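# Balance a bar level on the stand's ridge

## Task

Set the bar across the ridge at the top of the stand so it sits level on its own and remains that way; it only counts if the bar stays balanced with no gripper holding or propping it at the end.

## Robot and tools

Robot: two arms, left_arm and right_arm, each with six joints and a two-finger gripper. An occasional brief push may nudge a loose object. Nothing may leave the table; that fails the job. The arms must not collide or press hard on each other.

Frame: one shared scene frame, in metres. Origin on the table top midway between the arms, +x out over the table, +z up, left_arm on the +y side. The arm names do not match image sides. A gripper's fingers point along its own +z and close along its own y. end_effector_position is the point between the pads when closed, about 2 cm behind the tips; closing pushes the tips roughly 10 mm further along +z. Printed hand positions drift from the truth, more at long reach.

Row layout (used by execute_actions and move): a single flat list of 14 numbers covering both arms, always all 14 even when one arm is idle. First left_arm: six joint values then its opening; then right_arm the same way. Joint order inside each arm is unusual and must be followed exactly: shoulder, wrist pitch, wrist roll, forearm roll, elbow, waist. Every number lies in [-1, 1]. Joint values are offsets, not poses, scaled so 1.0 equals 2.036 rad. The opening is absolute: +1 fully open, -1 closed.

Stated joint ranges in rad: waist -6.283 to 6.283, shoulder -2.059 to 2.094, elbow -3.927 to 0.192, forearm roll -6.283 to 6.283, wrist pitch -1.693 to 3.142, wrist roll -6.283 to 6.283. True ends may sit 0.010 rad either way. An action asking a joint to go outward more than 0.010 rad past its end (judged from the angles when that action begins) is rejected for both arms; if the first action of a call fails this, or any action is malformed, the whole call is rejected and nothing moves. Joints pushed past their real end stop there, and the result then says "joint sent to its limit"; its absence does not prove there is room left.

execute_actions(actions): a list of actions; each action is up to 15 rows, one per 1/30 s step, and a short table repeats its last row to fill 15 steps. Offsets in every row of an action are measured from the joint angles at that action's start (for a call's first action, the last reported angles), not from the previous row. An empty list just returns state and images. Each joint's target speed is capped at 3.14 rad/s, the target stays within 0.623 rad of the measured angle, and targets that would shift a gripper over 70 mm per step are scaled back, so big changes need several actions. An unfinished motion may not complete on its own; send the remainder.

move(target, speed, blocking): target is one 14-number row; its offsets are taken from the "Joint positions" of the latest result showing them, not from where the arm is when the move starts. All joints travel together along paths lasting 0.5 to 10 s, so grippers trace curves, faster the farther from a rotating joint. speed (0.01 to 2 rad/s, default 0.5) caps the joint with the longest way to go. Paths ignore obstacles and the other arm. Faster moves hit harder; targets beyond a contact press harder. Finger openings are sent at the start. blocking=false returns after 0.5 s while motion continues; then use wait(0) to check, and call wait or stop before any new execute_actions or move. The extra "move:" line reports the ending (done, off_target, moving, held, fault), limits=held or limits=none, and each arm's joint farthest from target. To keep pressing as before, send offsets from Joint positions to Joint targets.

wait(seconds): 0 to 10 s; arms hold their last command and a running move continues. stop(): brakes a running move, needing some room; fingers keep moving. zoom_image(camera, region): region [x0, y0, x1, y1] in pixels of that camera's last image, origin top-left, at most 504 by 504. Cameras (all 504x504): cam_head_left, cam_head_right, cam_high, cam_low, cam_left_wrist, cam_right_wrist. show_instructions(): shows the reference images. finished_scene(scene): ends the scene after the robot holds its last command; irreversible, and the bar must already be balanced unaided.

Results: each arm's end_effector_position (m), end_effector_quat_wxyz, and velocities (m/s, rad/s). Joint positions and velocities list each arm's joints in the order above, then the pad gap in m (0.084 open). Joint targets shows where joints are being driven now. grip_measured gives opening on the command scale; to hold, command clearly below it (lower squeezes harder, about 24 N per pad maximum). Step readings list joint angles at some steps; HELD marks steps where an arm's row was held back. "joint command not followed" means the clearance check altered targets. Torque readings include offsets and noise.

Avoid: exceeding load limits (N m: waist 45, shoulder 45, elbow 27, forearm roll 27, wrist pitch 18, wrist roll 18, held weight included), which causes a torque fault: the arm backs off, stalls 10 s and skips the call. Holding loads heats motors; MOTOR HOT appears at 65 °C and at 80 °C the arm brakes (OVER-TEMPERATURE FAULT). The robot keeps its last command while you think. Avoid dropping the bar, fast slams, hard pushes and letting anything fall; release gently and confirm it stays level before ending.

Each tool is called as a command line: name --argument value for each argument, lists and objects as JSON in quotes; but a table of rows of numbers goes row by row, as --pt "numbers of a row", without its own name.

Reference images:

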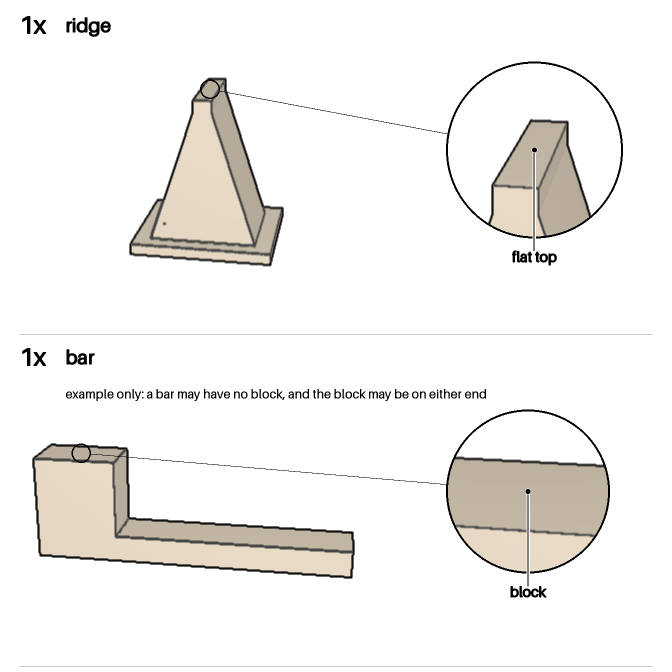

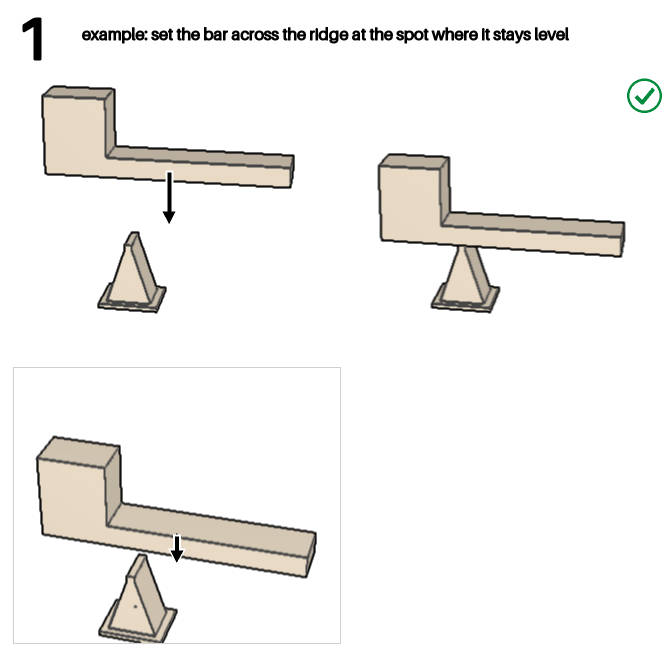

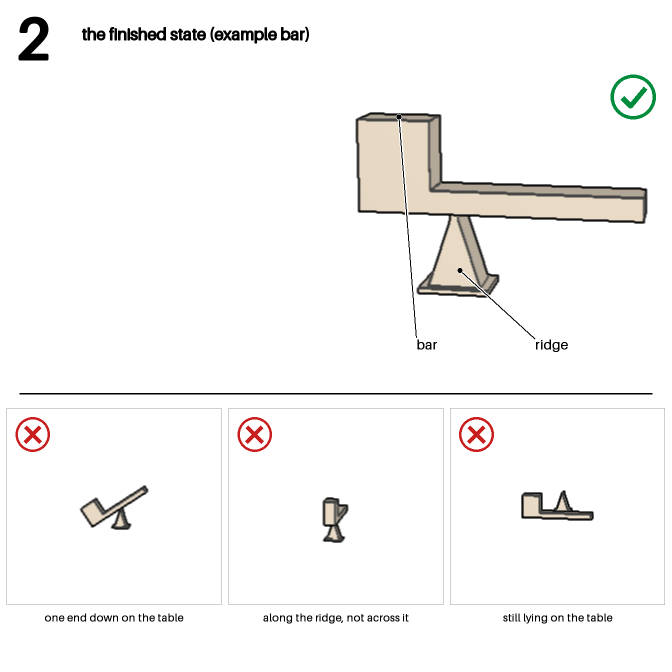

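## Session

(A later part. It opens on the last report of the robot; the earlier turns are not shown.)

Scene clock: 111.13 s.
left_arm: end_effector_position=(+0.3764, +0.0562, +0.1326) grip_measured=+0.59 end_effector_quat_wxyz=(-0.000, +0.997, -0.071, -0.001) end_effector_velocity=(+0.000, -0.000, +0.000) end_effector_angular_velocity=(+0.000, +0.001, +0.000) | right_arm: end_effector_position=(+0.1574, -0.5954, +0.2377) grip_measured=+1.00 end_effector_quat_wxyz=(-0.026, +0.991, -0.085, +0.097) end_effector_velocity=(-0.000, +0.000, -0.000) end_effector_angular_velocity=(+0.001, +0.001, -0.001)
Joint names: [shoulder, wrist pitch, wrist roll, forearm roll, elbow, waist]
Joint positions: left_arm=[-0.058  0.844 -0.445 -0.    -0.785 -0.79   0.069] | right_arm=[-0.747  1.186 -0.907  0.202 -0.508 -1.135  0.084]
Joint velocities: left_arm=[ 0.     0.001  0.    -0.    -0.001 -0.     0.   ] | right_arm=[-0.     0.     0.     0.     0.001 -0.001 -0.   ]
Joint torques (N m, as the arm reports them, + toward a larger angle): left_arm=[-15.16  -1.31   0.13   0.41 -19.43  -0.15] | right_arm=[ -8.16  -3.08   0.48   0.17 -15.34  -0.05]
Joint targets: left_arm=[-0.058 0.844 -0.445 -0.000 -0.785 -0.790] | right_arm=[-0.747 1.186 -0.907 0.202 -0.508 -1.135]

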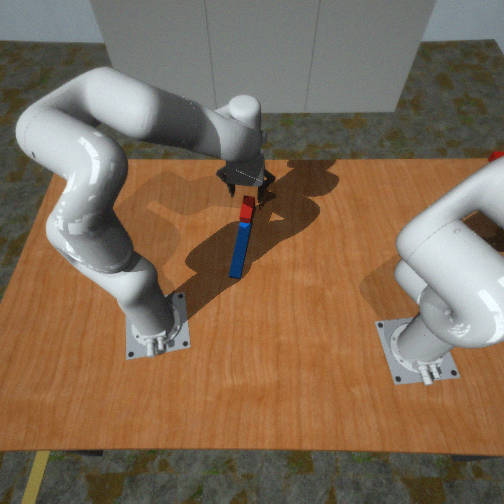

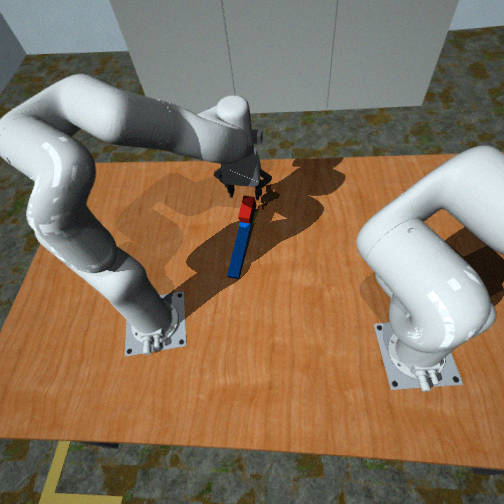

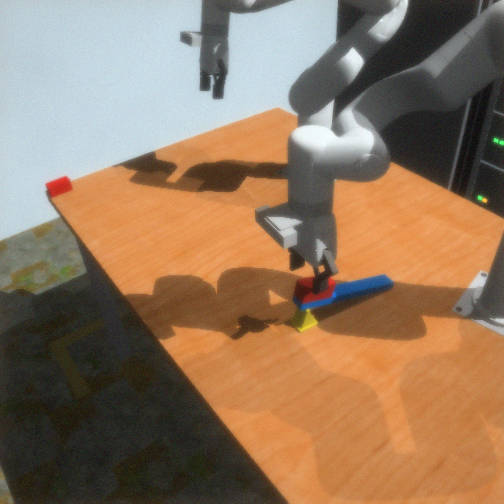

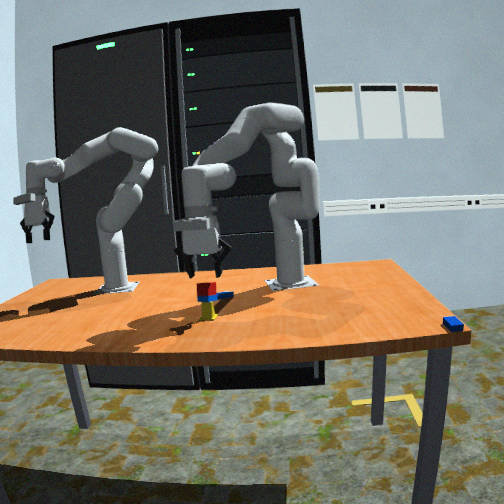

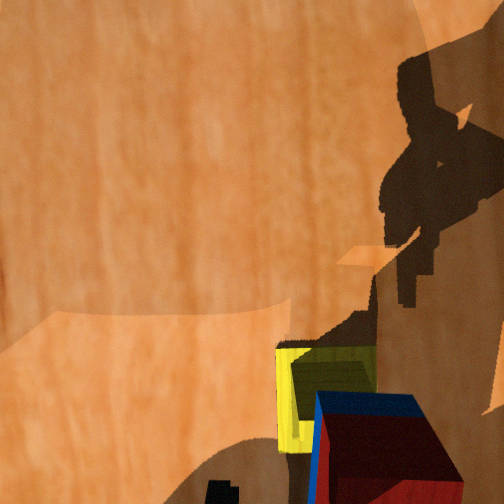

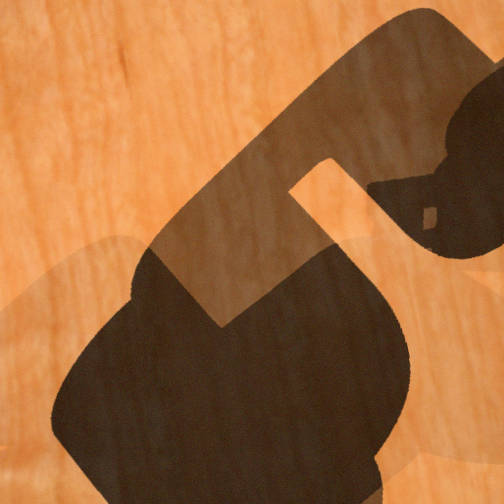

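move --target '[-0.028,-0.1415,-0.0315,0,0.169,-0.0505,0.6,0,0,0,0,0,0,1]' --speed 0.3

move --target '[0,0,0,0,0,0,-0.6,0,0,0,0,0,0,1]'

zoom_image --camera "cam_high" --region '[270,230,410,340]'

Scene clock: 124.00 s.
left_arm: end_effector_position=(+0.2916, +0.0703, +0.0544) grip_measured=+0.59 end_effector_quat_wxyz=(+0.000, +0.996, -0.090, +0.000) end_effector_velocity=(-0.001, +0.001, -0.001) end_effector_angular_velocity=(+0.002, +0.003, -0.000) | right_arm: end_effector_position=(+0.1574, -0.5954, +0.2377) grip_measured=+1.00 end_effector_quat_wxyz=(-0.026, +0.991, -0.085, +0.097) end_effector_velocity=(+0.000, -0.000, +0.000) end_effector_angular_velocity=(-0.000, -0.001, -0.000)
Joint names: [shoulder, wrist pitch, wrist roll, forearm roll, elbow, waist]
Joint positions: left_arm=[-0.115  0.556 -0.509 -0.    -0.441 -0.893  0.069] | right_arm=[-0.747  1.186 -0.907  0.202 -0.508 -1.135  0.084]
Joint velocities: left_arm=[ 0.    -0.001 -0.    -0.     0.004 -0.001  0.   ] | right_arm=[ 0.    -0.     0.     0.001 -0.001  0.     0.   ]
Joint torques (N m, as the arm reports them, + toward a larger angle): left_arm=[-12.2   -1.34   0.19   0.62 -16.5    0.2 ] | right_arm=[ -8.12  -3.09   0.54   0.27 -15.39  -0.27]
Joint targets: left_arm=[-0.115 0.556 -0.509 -0.000 -0.441 -0.893] | right_arm=[-0.747 1.186 -0.907 0.202 -0.508 -1.135]
move: done; limits=none; left_arm: farthest joint: the waist, 0.000 radians from its target (0.103 radians at the start); right_arm: farthest joint: the waist, 0.000 radians from its target (0.000 radians at the start)

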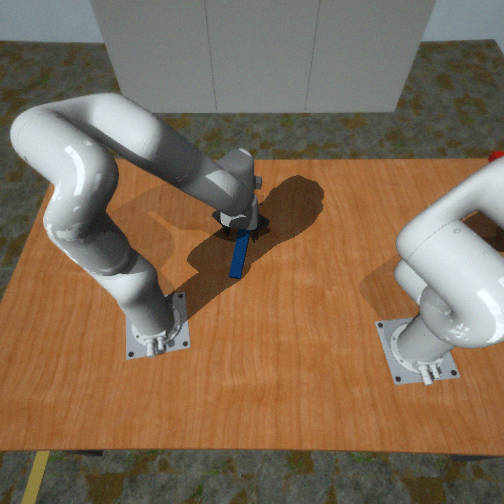

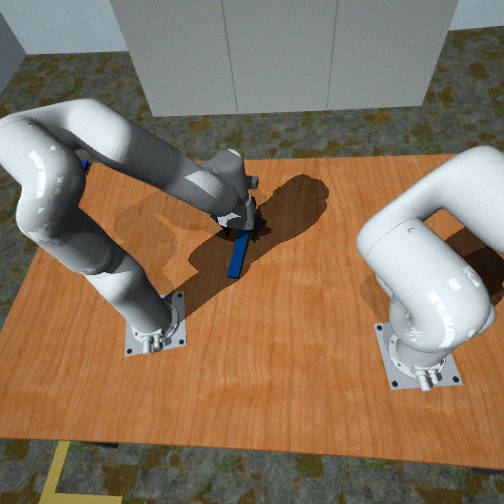

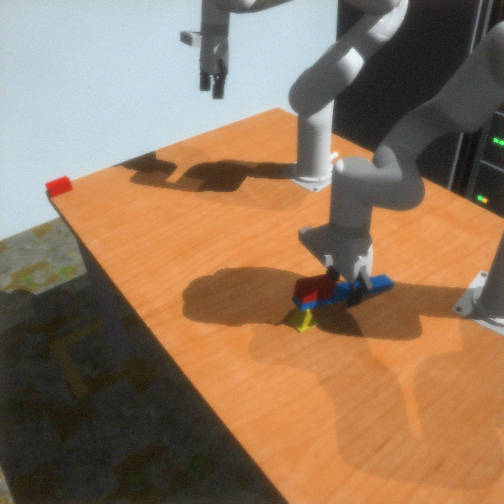

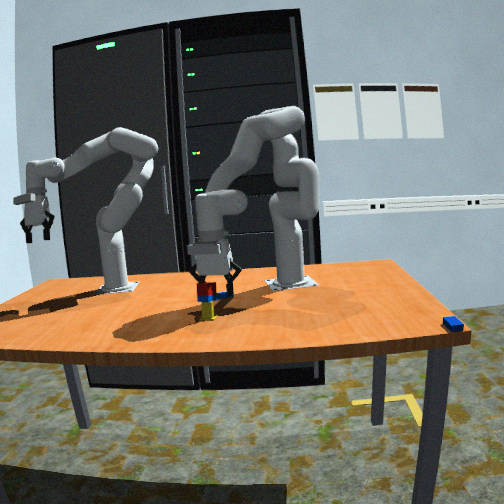

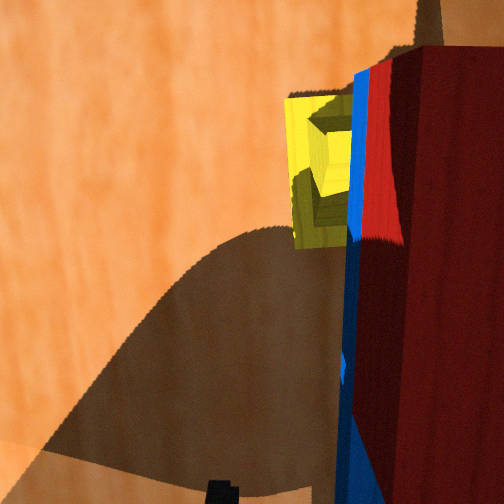

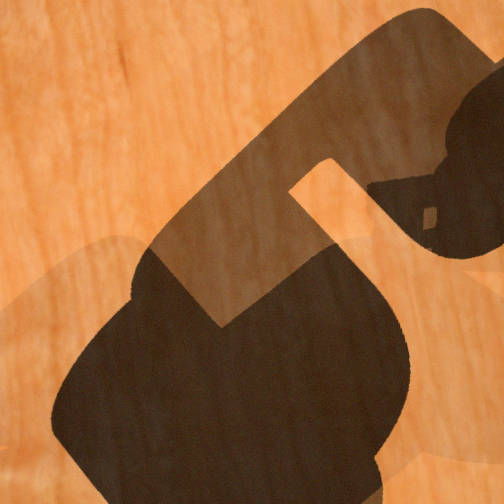

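Scene clock: 124.50 s.
left_arm: end_effector_position=(+0.2917, +0.0703, +0.0545) grip_measured=-0.26 end_effector_quat_wxyz=(+0.000, +0.996, -0.090, +0.000) end_effector_velocity=(+0.001, -0.001, +0.001) end_effector_angular_velocity=(-0.001, -0.001, -0.000) | right_arm: end_effector_position=(+0.1574, -0.5954, +0.2377) grip_measured=+1.00 end_effector_quat_wxyz=(-0.026, +0.991, -0.085, +0.097) end_effector_velocity=(-0.000, -0.001, +0.000) end_effector_angular_velocity=(-0.001, +0.001, -0.001)
Joint names: [shoulder, wrist pitch, wrist roll, forearm roll, elbow, waist]
Joint positions: left_arm=[-0.115  0.556 -0.509 -0.    -0.442 -0.893  0.033] | right_arm=[-0.747  1.186 -0.907  0.202 -0.508 -1.135  0.084]
Joint velocities: left_arm=[ 0.     0.     0.     0.    -0.002 -0.     0.   ] | right_arm=[ 0.001  0.    -0.001 -0.001 -0.002 -0.002  0.   ]
Joint torques (N m, as the arm reports them, + toward a larger angle): left_arm=[-12.12  -1.31   0.05   0.56 -15.87   0.01] | right_arm=[ -8.29  -3.06   0.49   0.44 -15.44  -0.3 ]
Joint targets: left_arm=[-0.115 0.556 -0.509 -0.000 -0.441 -0.893] | right_arm=[-0.747 1.186 -0.907 0.202 -0.508 -1.135]
move: done; limits=none; left_arm: farthest joint: the elbow, 0.001 radians from its target (0.000 radians at the start); right_arm: farthest joint: the waist, 0.000 radians from its target (0.000 radians at the start)

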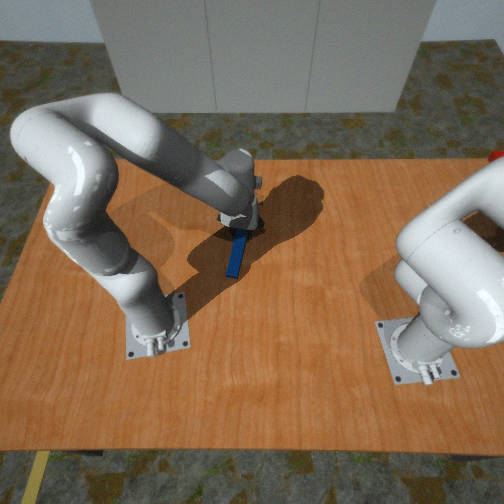

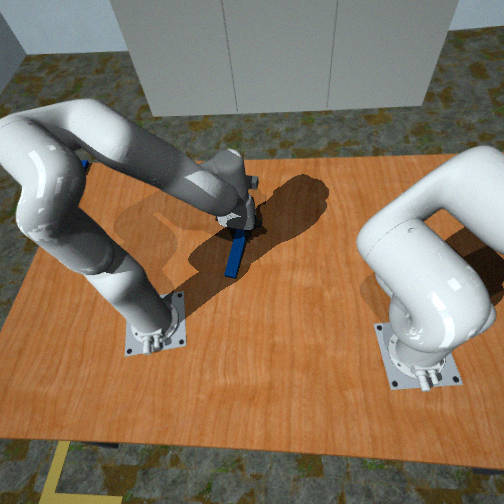

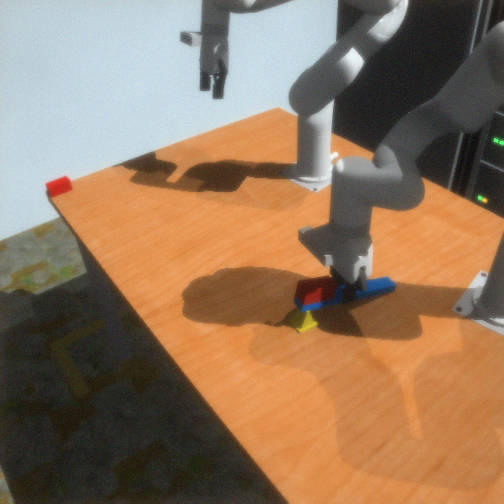

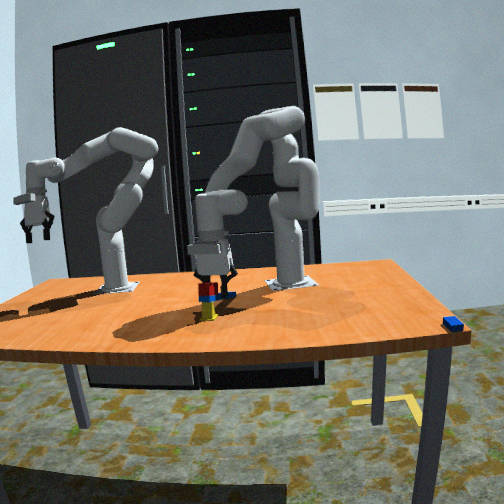

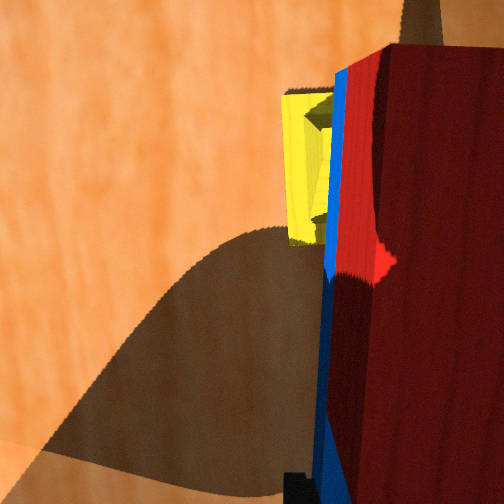

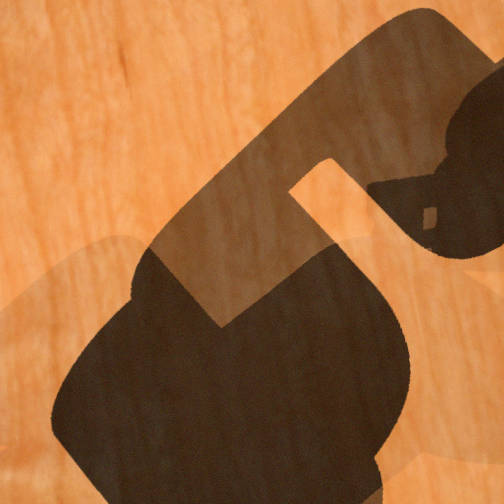

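Region (270, 230, 410, 340) of cam_high's 504x504 image, scaled by 3.600, with more detail than that image has; it fills the top 396 rows of this view, and the rest is white.

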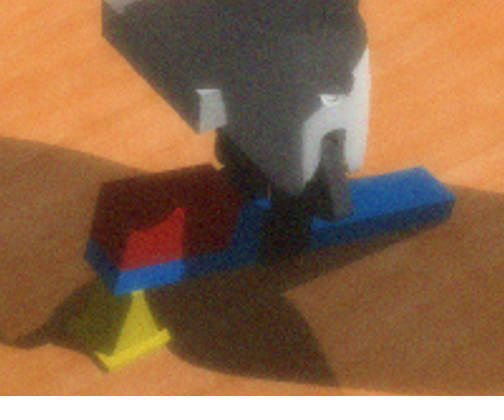

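move --target '[-0.015,0.015,0,0,0,0,-0.6,0,0,0,0,0,0,1]' --speed 0.1

move --target '[0,0,0,0,0,-0.1,-0.6,0,0,0,0,0,0,1]' --speed 0.3

move --target '[0.067,-0.067,0,0,0,0,-0.5,0,0,0,0,0,0,1]' --speed 0.08

move --target '[0.005,-0.005,0,0,0,0,0.1,0,0,0,0,0,0,1]'

move --target '[0,0,0,0,0,0,-1,0,0,0,0,0,0,1]'

Scene clock: 133.77 s.
left_arm: end_effector_position=(+0.2906, +0.0711, +0.0626) grip_measured=-0.26 end_effector_quat_wxyz=(+0.000, +0.996, -0.090, +0.000) end_effector_velocity=(-0.000, -0.000, +0.000) end_effector_angular_velocity=(-0.000, +0.000, +0.000) | right_arm: end_effector_position=(+0.1574, -0.5954, +0.2377) grip_measured=+1.00 end_effector_quat_wxyz=(-0.026, +0.991, -0.085, +0.097) end_effector_velocity=(+0.000, +0.000, +0.000) end_effector_angular_velocity=(-0.001, -0.001, -0.001)
Joint names: [shoulder, wrist pitch, wrist roll, forearm roll, elbow, waist]
Joint positions: left_arm=[-0.146  0.587 -0.509 -0.    -0.442 -0.893  0.033] | right_arm=[-0.747  1.186 -0.907  0.202 -0.508 -1.135  0.084]
Joint velocities: left_arm=[-0.001  0.001  0.    -0.001  0.    -0.     0.   ] | right_arm=[-0.001 -0.     0.001  0.     0.     0.001 -0.   ]
Joint torques (N m, as the arm reports them, + toward a larger angle): left_arm=[-12.35  -1.42   0.14   0.65 -17.27  -0.09] | right_arm=[ -8.08  -3.03   0.54   0.23 -15.37  -0.27]
Joint targets: left_arm=[-0.146 0.587 -0.509 -0.000 -0.442 -0.893] | right_arm=[-0.747 1.186 -0.907 0.202 -0.508 -1.135]
move: done; limits=none; left_arm: farthest joint: the waist, 0.000 radians from its target (0.000 radians at the start); right_arm: farthest joint: the waist, 0.000 radians from its target (0.000 radians at the start)

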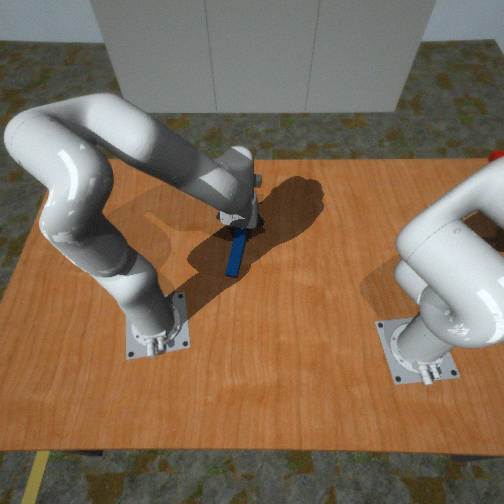

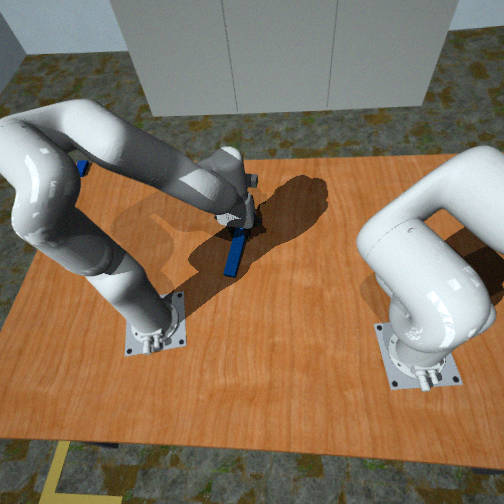

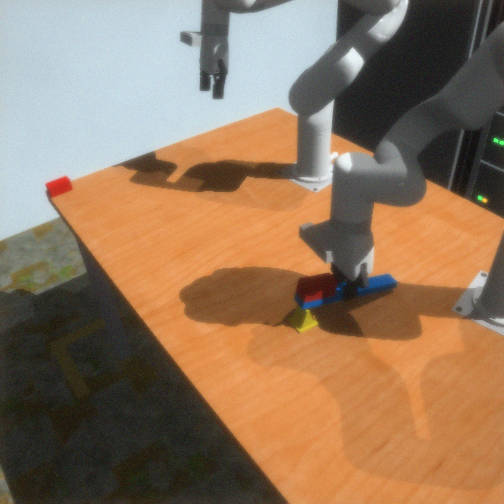

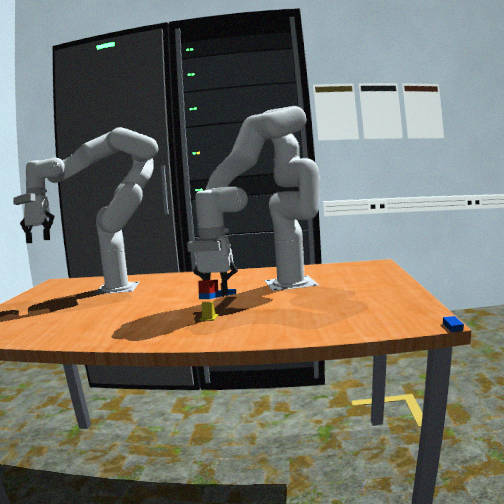

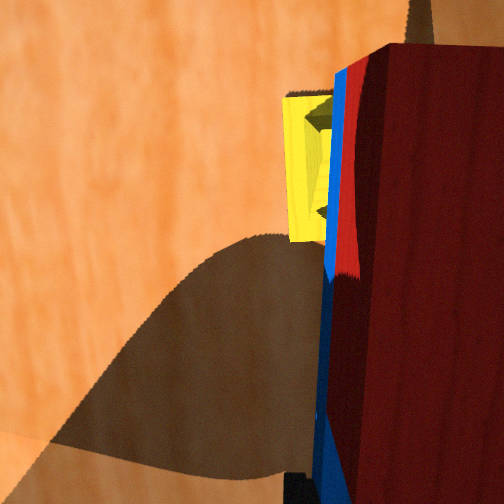

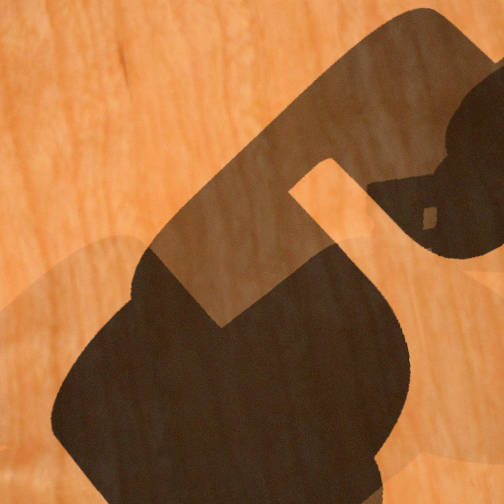

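Scene clock: 135.00 s.
left_arm: end_effector_position=(+0.2412, +0.0224, +0.0626) grip_measured=-0.26 end_effector_quat_wxyz=(+0.000, +0.982, -0.191, +0.000) end_effector_velocity=(-0.001, -0.001, -0.000) end_effector_angular_velocity=(+0.000, +0.000, -0.002) | right_arm: end_effector_position=(+0.1574, -0.5954, +0.2377) grip_measured=+1.00 end_effector_quat_wxyz=(-0.026, +0.991, -0.085, +0.097) end_effector_velocity=(+0.000, +0.000, -0.000) end_effector_angular_velocity=(+0.001, +0.000, +0.001)
Joint names: [shoulder, wrist pitch, wrist roll, forearm roll, elbow, waist]
Joint positions: left_arm=[-0.146  0.587 -0.509 -0.    -0.442 -1.096  0.033] | right_arm=[-0.747  1.186 -0.907  0.202 -0.508 -1.135  0.084]
Joint velocities: left_arm=[ 0.001 -0.    -0.    -0.    -0.    -0.002  0.   ] | right_arm=[ 0.001  0.    -0.     0.     0.     0.001  0.   ]
Joint torques (N m, as the arm reports them, + toward a larger angle): left_arm=[-12.26  -1.5    0.16   0.69 -17.41  -0.2 ] | right_arm=[ -7.93  -3.01   0.45   0.28 -15.26  -0.16]
Joint targets: left_arm=[-0.146 0.587 -0.509 -0.000 -0.442 -1.096] | right_arm=[-0.747 1.186 -0.907 0.202 -0.508 -1.135]
move: done; limits=none; left_arm: farthest joint: the waist, 0.001 radians from its target (0.204 radians at the start); right_arm: farthest joint: the waist, 0.000 radians from its target (0.000 radians at the start)

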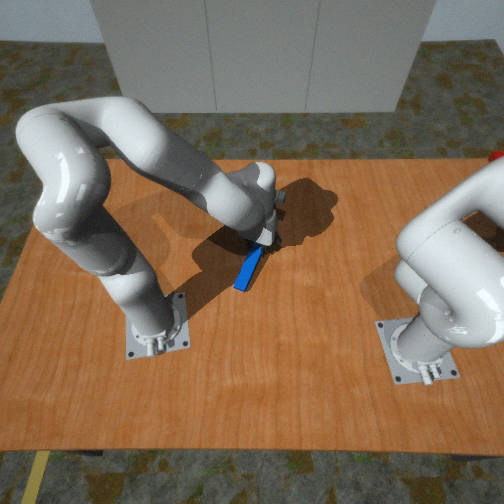

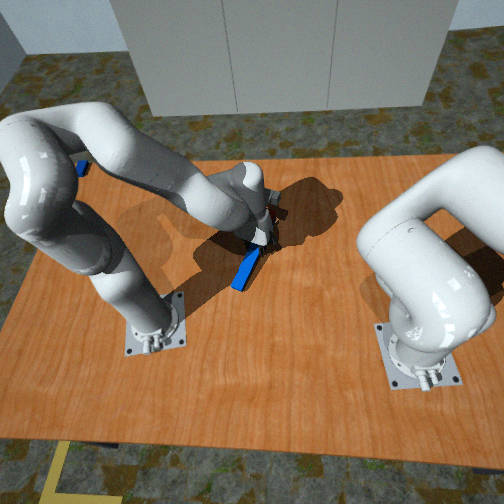

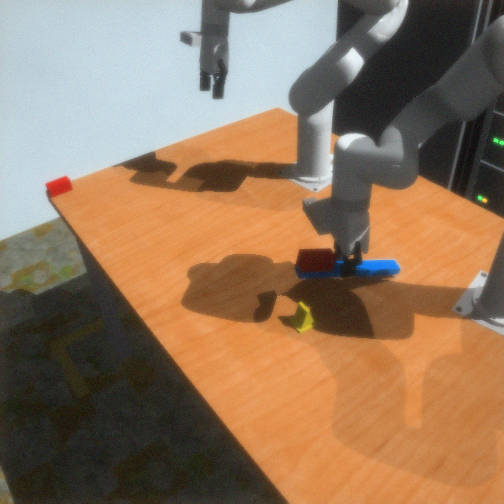

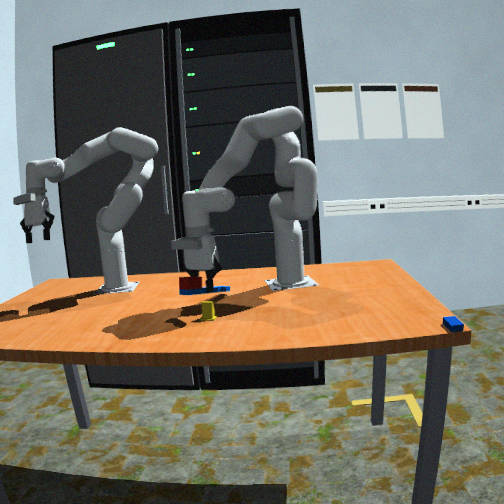

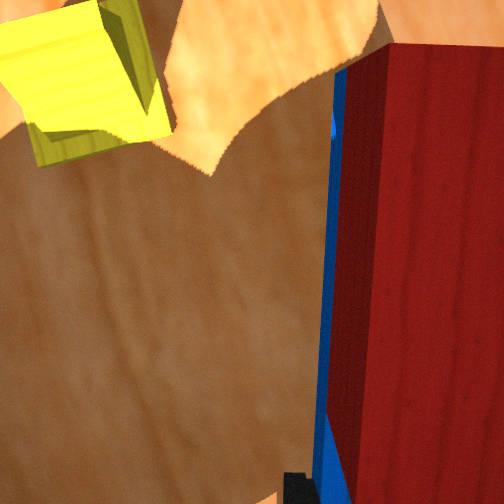

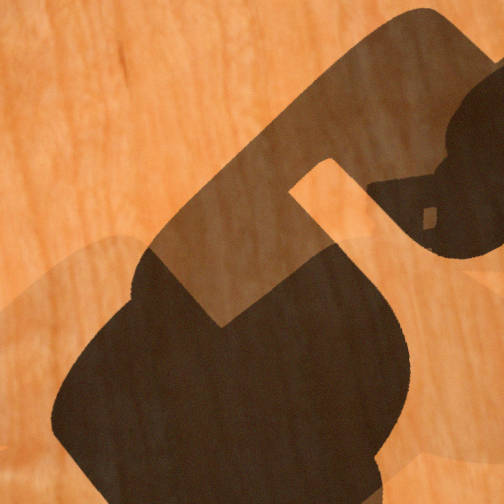

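Scene clock: 137.13 s.
left_arm: end_effector_position=(+0.2443, +0.0186, +0.0268) grip_measured=-0.26 end_effector_quat_wxyz=(+0.001, +0.982, -0.191, +0.001) end_effector_velocity=(-0.001, +0.001, -0.001) end_effector_angular_velocity=(+0.001, +0.001, +0.000) | right_arm: end_effector_position=(+0.1574, -0.5954, +0.2377) grip_measured=+1.00 end_effector_quat_wxyz=(-0.026, +0.991, -0.085, +0.097) end_effector_velocity=(-0.000, -0.000, -0.000) end_effector_angular_velocity=(-0.000, +0.000, +0.000)
Joint names: [shoulder, wrist pitch, wrist roll, forearm roll, elbow, waist]
Joint positions: left_arm=[-0.011  0.451 -0.509 -0.    -0.443 -1.096  0.033] | right_arm=[-0.747  1.186 -0.907  0.202 -0.508 -1.135  0.084]
Joint velocities: left_arm=[ 0.    -0.     0.    -0.     0.002 -0.     0.   ] | right_arm=[-0.001 -0.    -0.001 -0.     0.001 -0.001 -0.   ]
Joint torques (N m, as the arm reports them, + toward a larger angle): left_arm=[ -9.56  -1.62   0.23   0.52 -12.32   0.17] | right_arm=[ -8.31  -2.95   0.4    0.12 -15.42  -0.15]
Joint targets: left_arm=[-0.009 0.450 -0.509 -0.000 -0.442 -1.096] | right_arm=[-0.747 1.186 -0.907 0.202 -0.508 -1.135]
move: done; limits=none; left_arm: farthest joint: the shoulder, 0.001 radians from its target (0.136 radians at the start); right_arm: farthest joint: the waist, 0.000 radians from its target (0.000 radians at the start)

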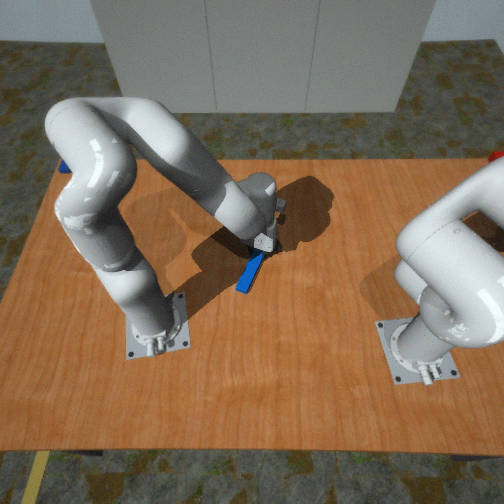

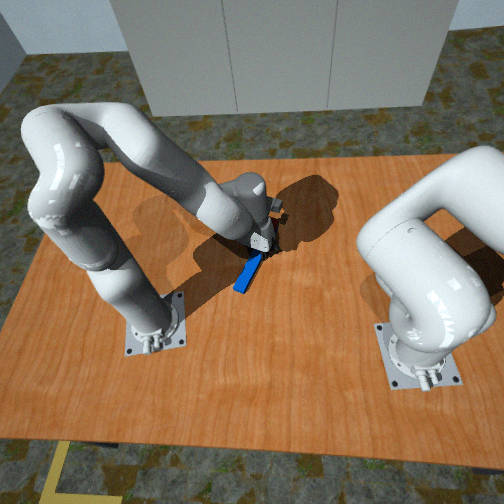

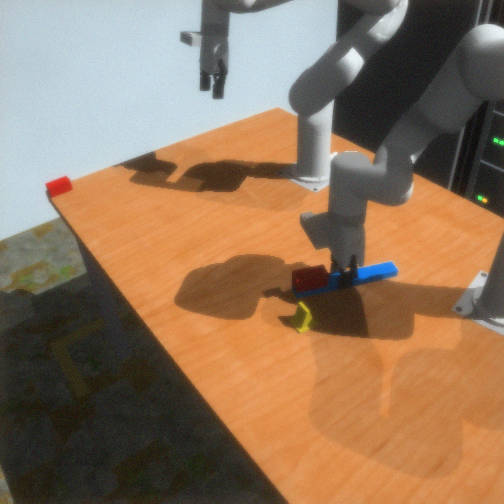

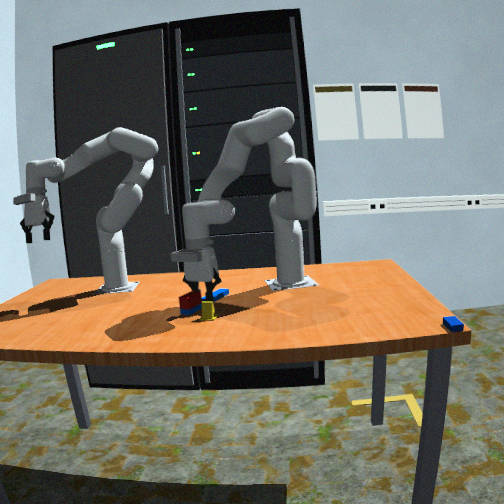

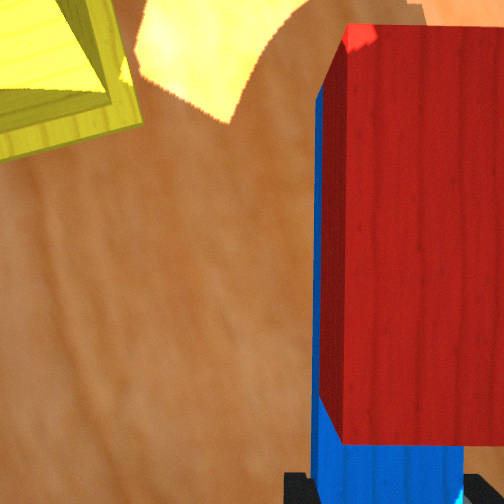

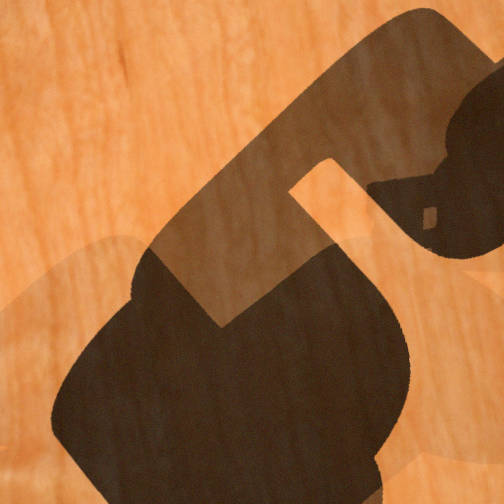

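Scene clock: 137.87 s.
left_arm: end_effector_position=(+0.2443, +0.0185, +0.0241) grip_measured=+0.09 end_effector_quat_wxyz=(+0.001, +0.982, -0.191, +0.001) end_effector_velocity=(+0.000, -0.000, +0.000) end_effector_angular_velocity=(-0.001, -0.000, +0.000) | right_arm: end_effector_position=(+0.1574, -0.5954, +0.2377) grip_measured=+1.00 end_effector_quat_wxyz=(-0.026, +0.991, -0.085, +0.097) end_effector_velocity=(-0.000, -0.000, -0.001) end_effector_angular_velocity=(+0.001, +0.001, +0.001)
Joint names: [shoulder, wrist pitch, wrist roll, forearm roll, elbow, waist]
Joint positions: left_arm=[-0.001  0.441 -0.509 -0.    -0.443 -1.096  0.048] | right_arm=[-0.747  1.186 -0.907  0.202 -0.508 -1.135  0.084]
Joint velocities: left_arm=[ 0.    -0.001 -0.    -0.001 -0.    -0.     0.   ] | right_arm=[ 0.002  0.    -0.001 -0.    -0.    -0.001  0.   ]
Joint torques (N m, as the arm reports them, + toward a larger angle): left_arm=[-13.04  -1.25   0.05   0.43 -14.91   0.14] | right_arm=[ -7.97  -3.05   0.5    0.26 -15.36  -0.28]
Joint targets: left_arm=[-0.000 0.440 -0.509 -0.000 -0.443 -1.096] | right_arm=[-0.747 1.186 -0.907 0.202 -0.508 -1.135]
move: done; limits=none; left_arm: farthest joint: the waist, 0.000 radians from its target (0.000 radians at the start); right_arm: farthest joint: the waist, 0.000 radians from its target (0.000 radians at the start)

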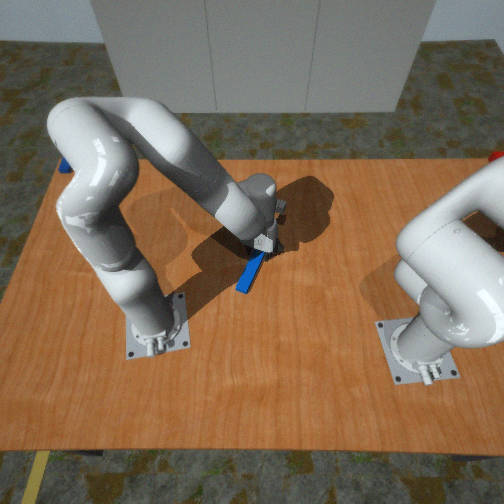

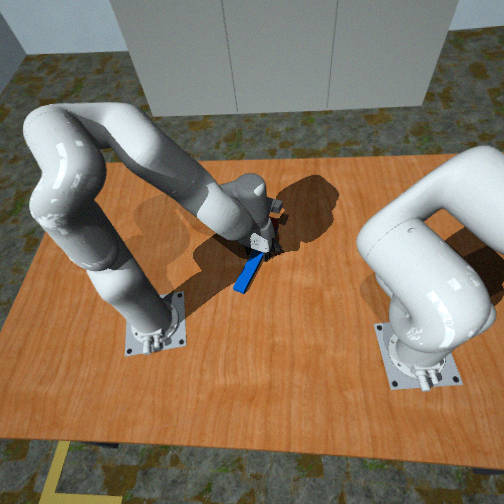

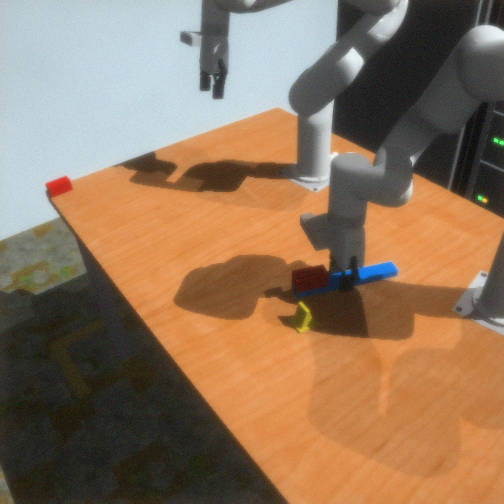

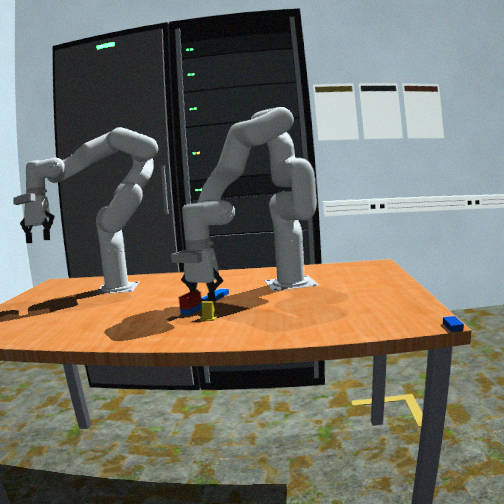

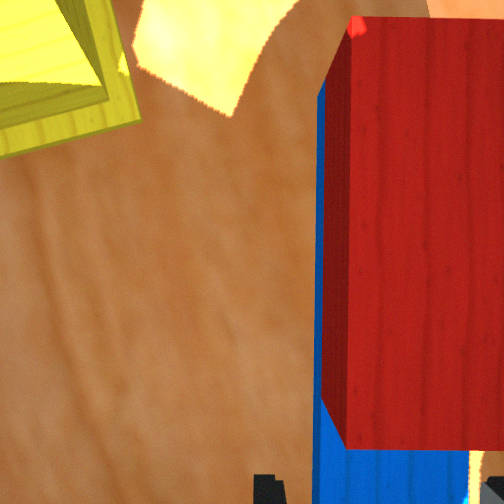

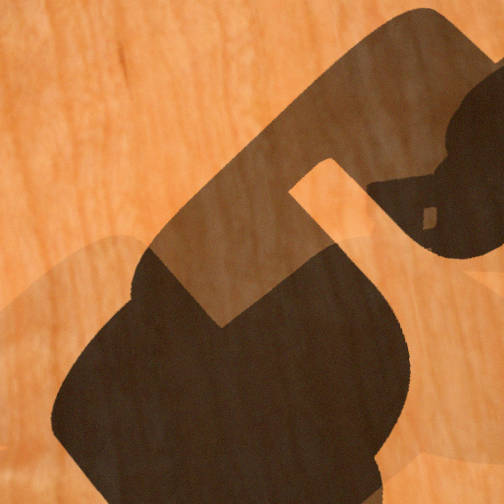

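Scene clock: 138.37 s.
left_arm: end_effector_position=(+0.2444, +0.0185, +0.0241) grip_measured=-0.26 end_effector_quat_wxyz=(+0.001, +0.982, -0.191, +0.001) end_effector_velocity=(-0.000, +0.001, -0.000) end_effector_angular_velocity=(+0.001, +0.000, -0.001) | right_arm: end_effector_position=(+0.1574, -0.5954, +0.2377) grip_measured=+1.00 end_effector_quat_wxyz=(-0.026, +0.991, -0.085, +0.097) end_effector_velocity=(+0.000, +0.000, +0.000) end_effector_angular_velocity=(+0.000, -0.001, -0.000)
Joint names: [shoulder, wrist pitch, wrist roll, forearm roll, elbow, waist]
Joint positions: left_arm=[-0.001  0.44  -0.509 -0.    -0.443 -1.096  0.033] | right_arm=[-0.747  1.186 -0.907  0.202 -0.508 -1.135  0.084]
Joint velocities: left_arm=[-0.     0.001 -0.     0.002  0.001  0.    -0.   ] | right_arm=[-0.001 -0.     0.001  0.001  0.001  0.    -0.   ]
Joint torques (N m, as the arm reports them, + toward a larger angle): left_arm=[-13.08  -1.2   -0.01   0.67 -14.76  -0.17] | right_arm=[ -8.21  -3.08   0.53   0.19 -15.28  -0.21]
Joint targets: left_arm=[-0.001 0.441 -0.509 -0.000 -0.443 -1.096] | right_arm=[-0.747 1.186 -0.907 0.202 -0.508 -1.135]
move: done; limits=none; left_arm: farthest joint: the wrist pitch, 0.001 radians from its target (0.000 radians at the start); right_arm: farthest joint: the waist, 0.000 radians from its target (0.000 radians at the start)

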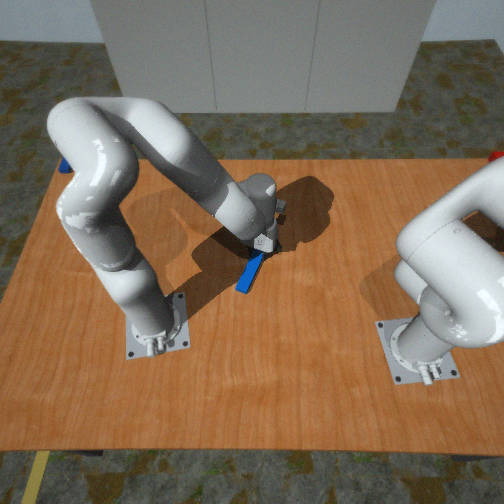

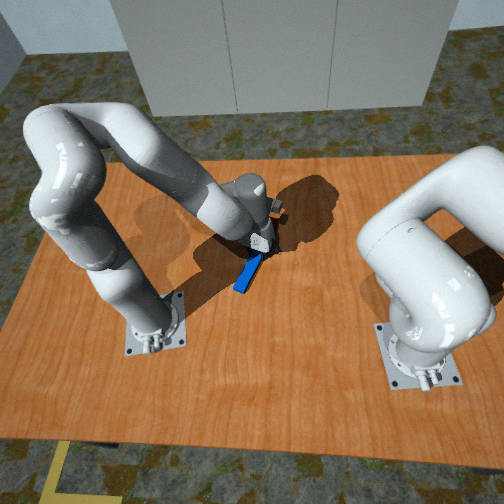

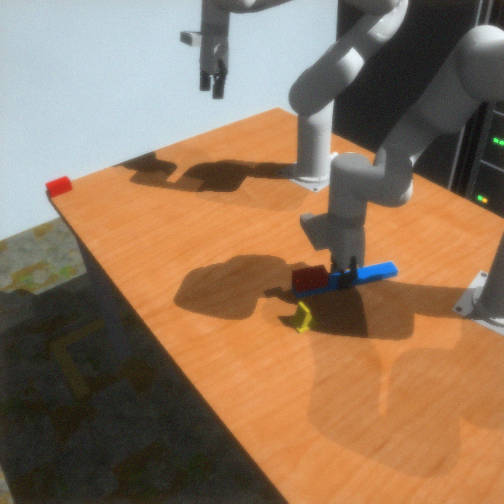

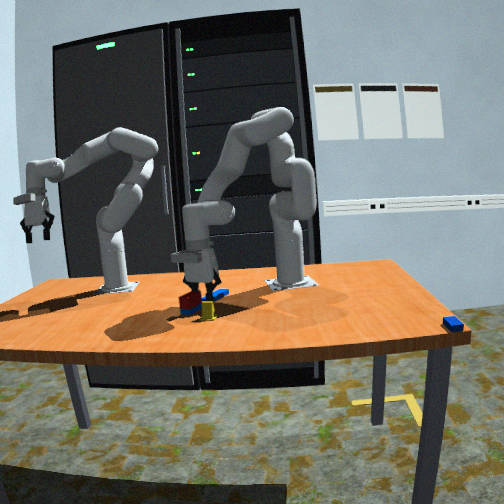

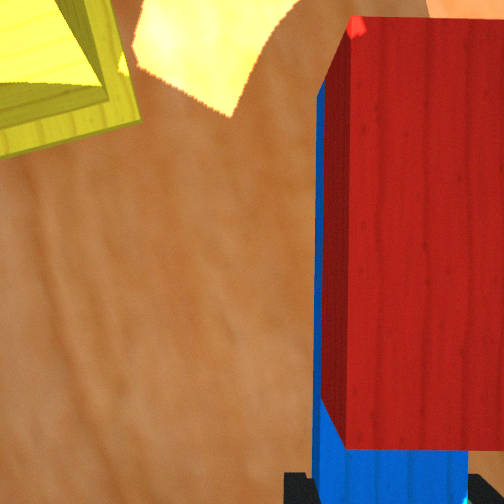

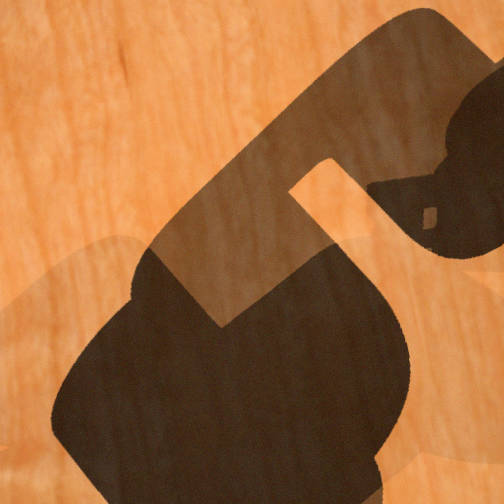

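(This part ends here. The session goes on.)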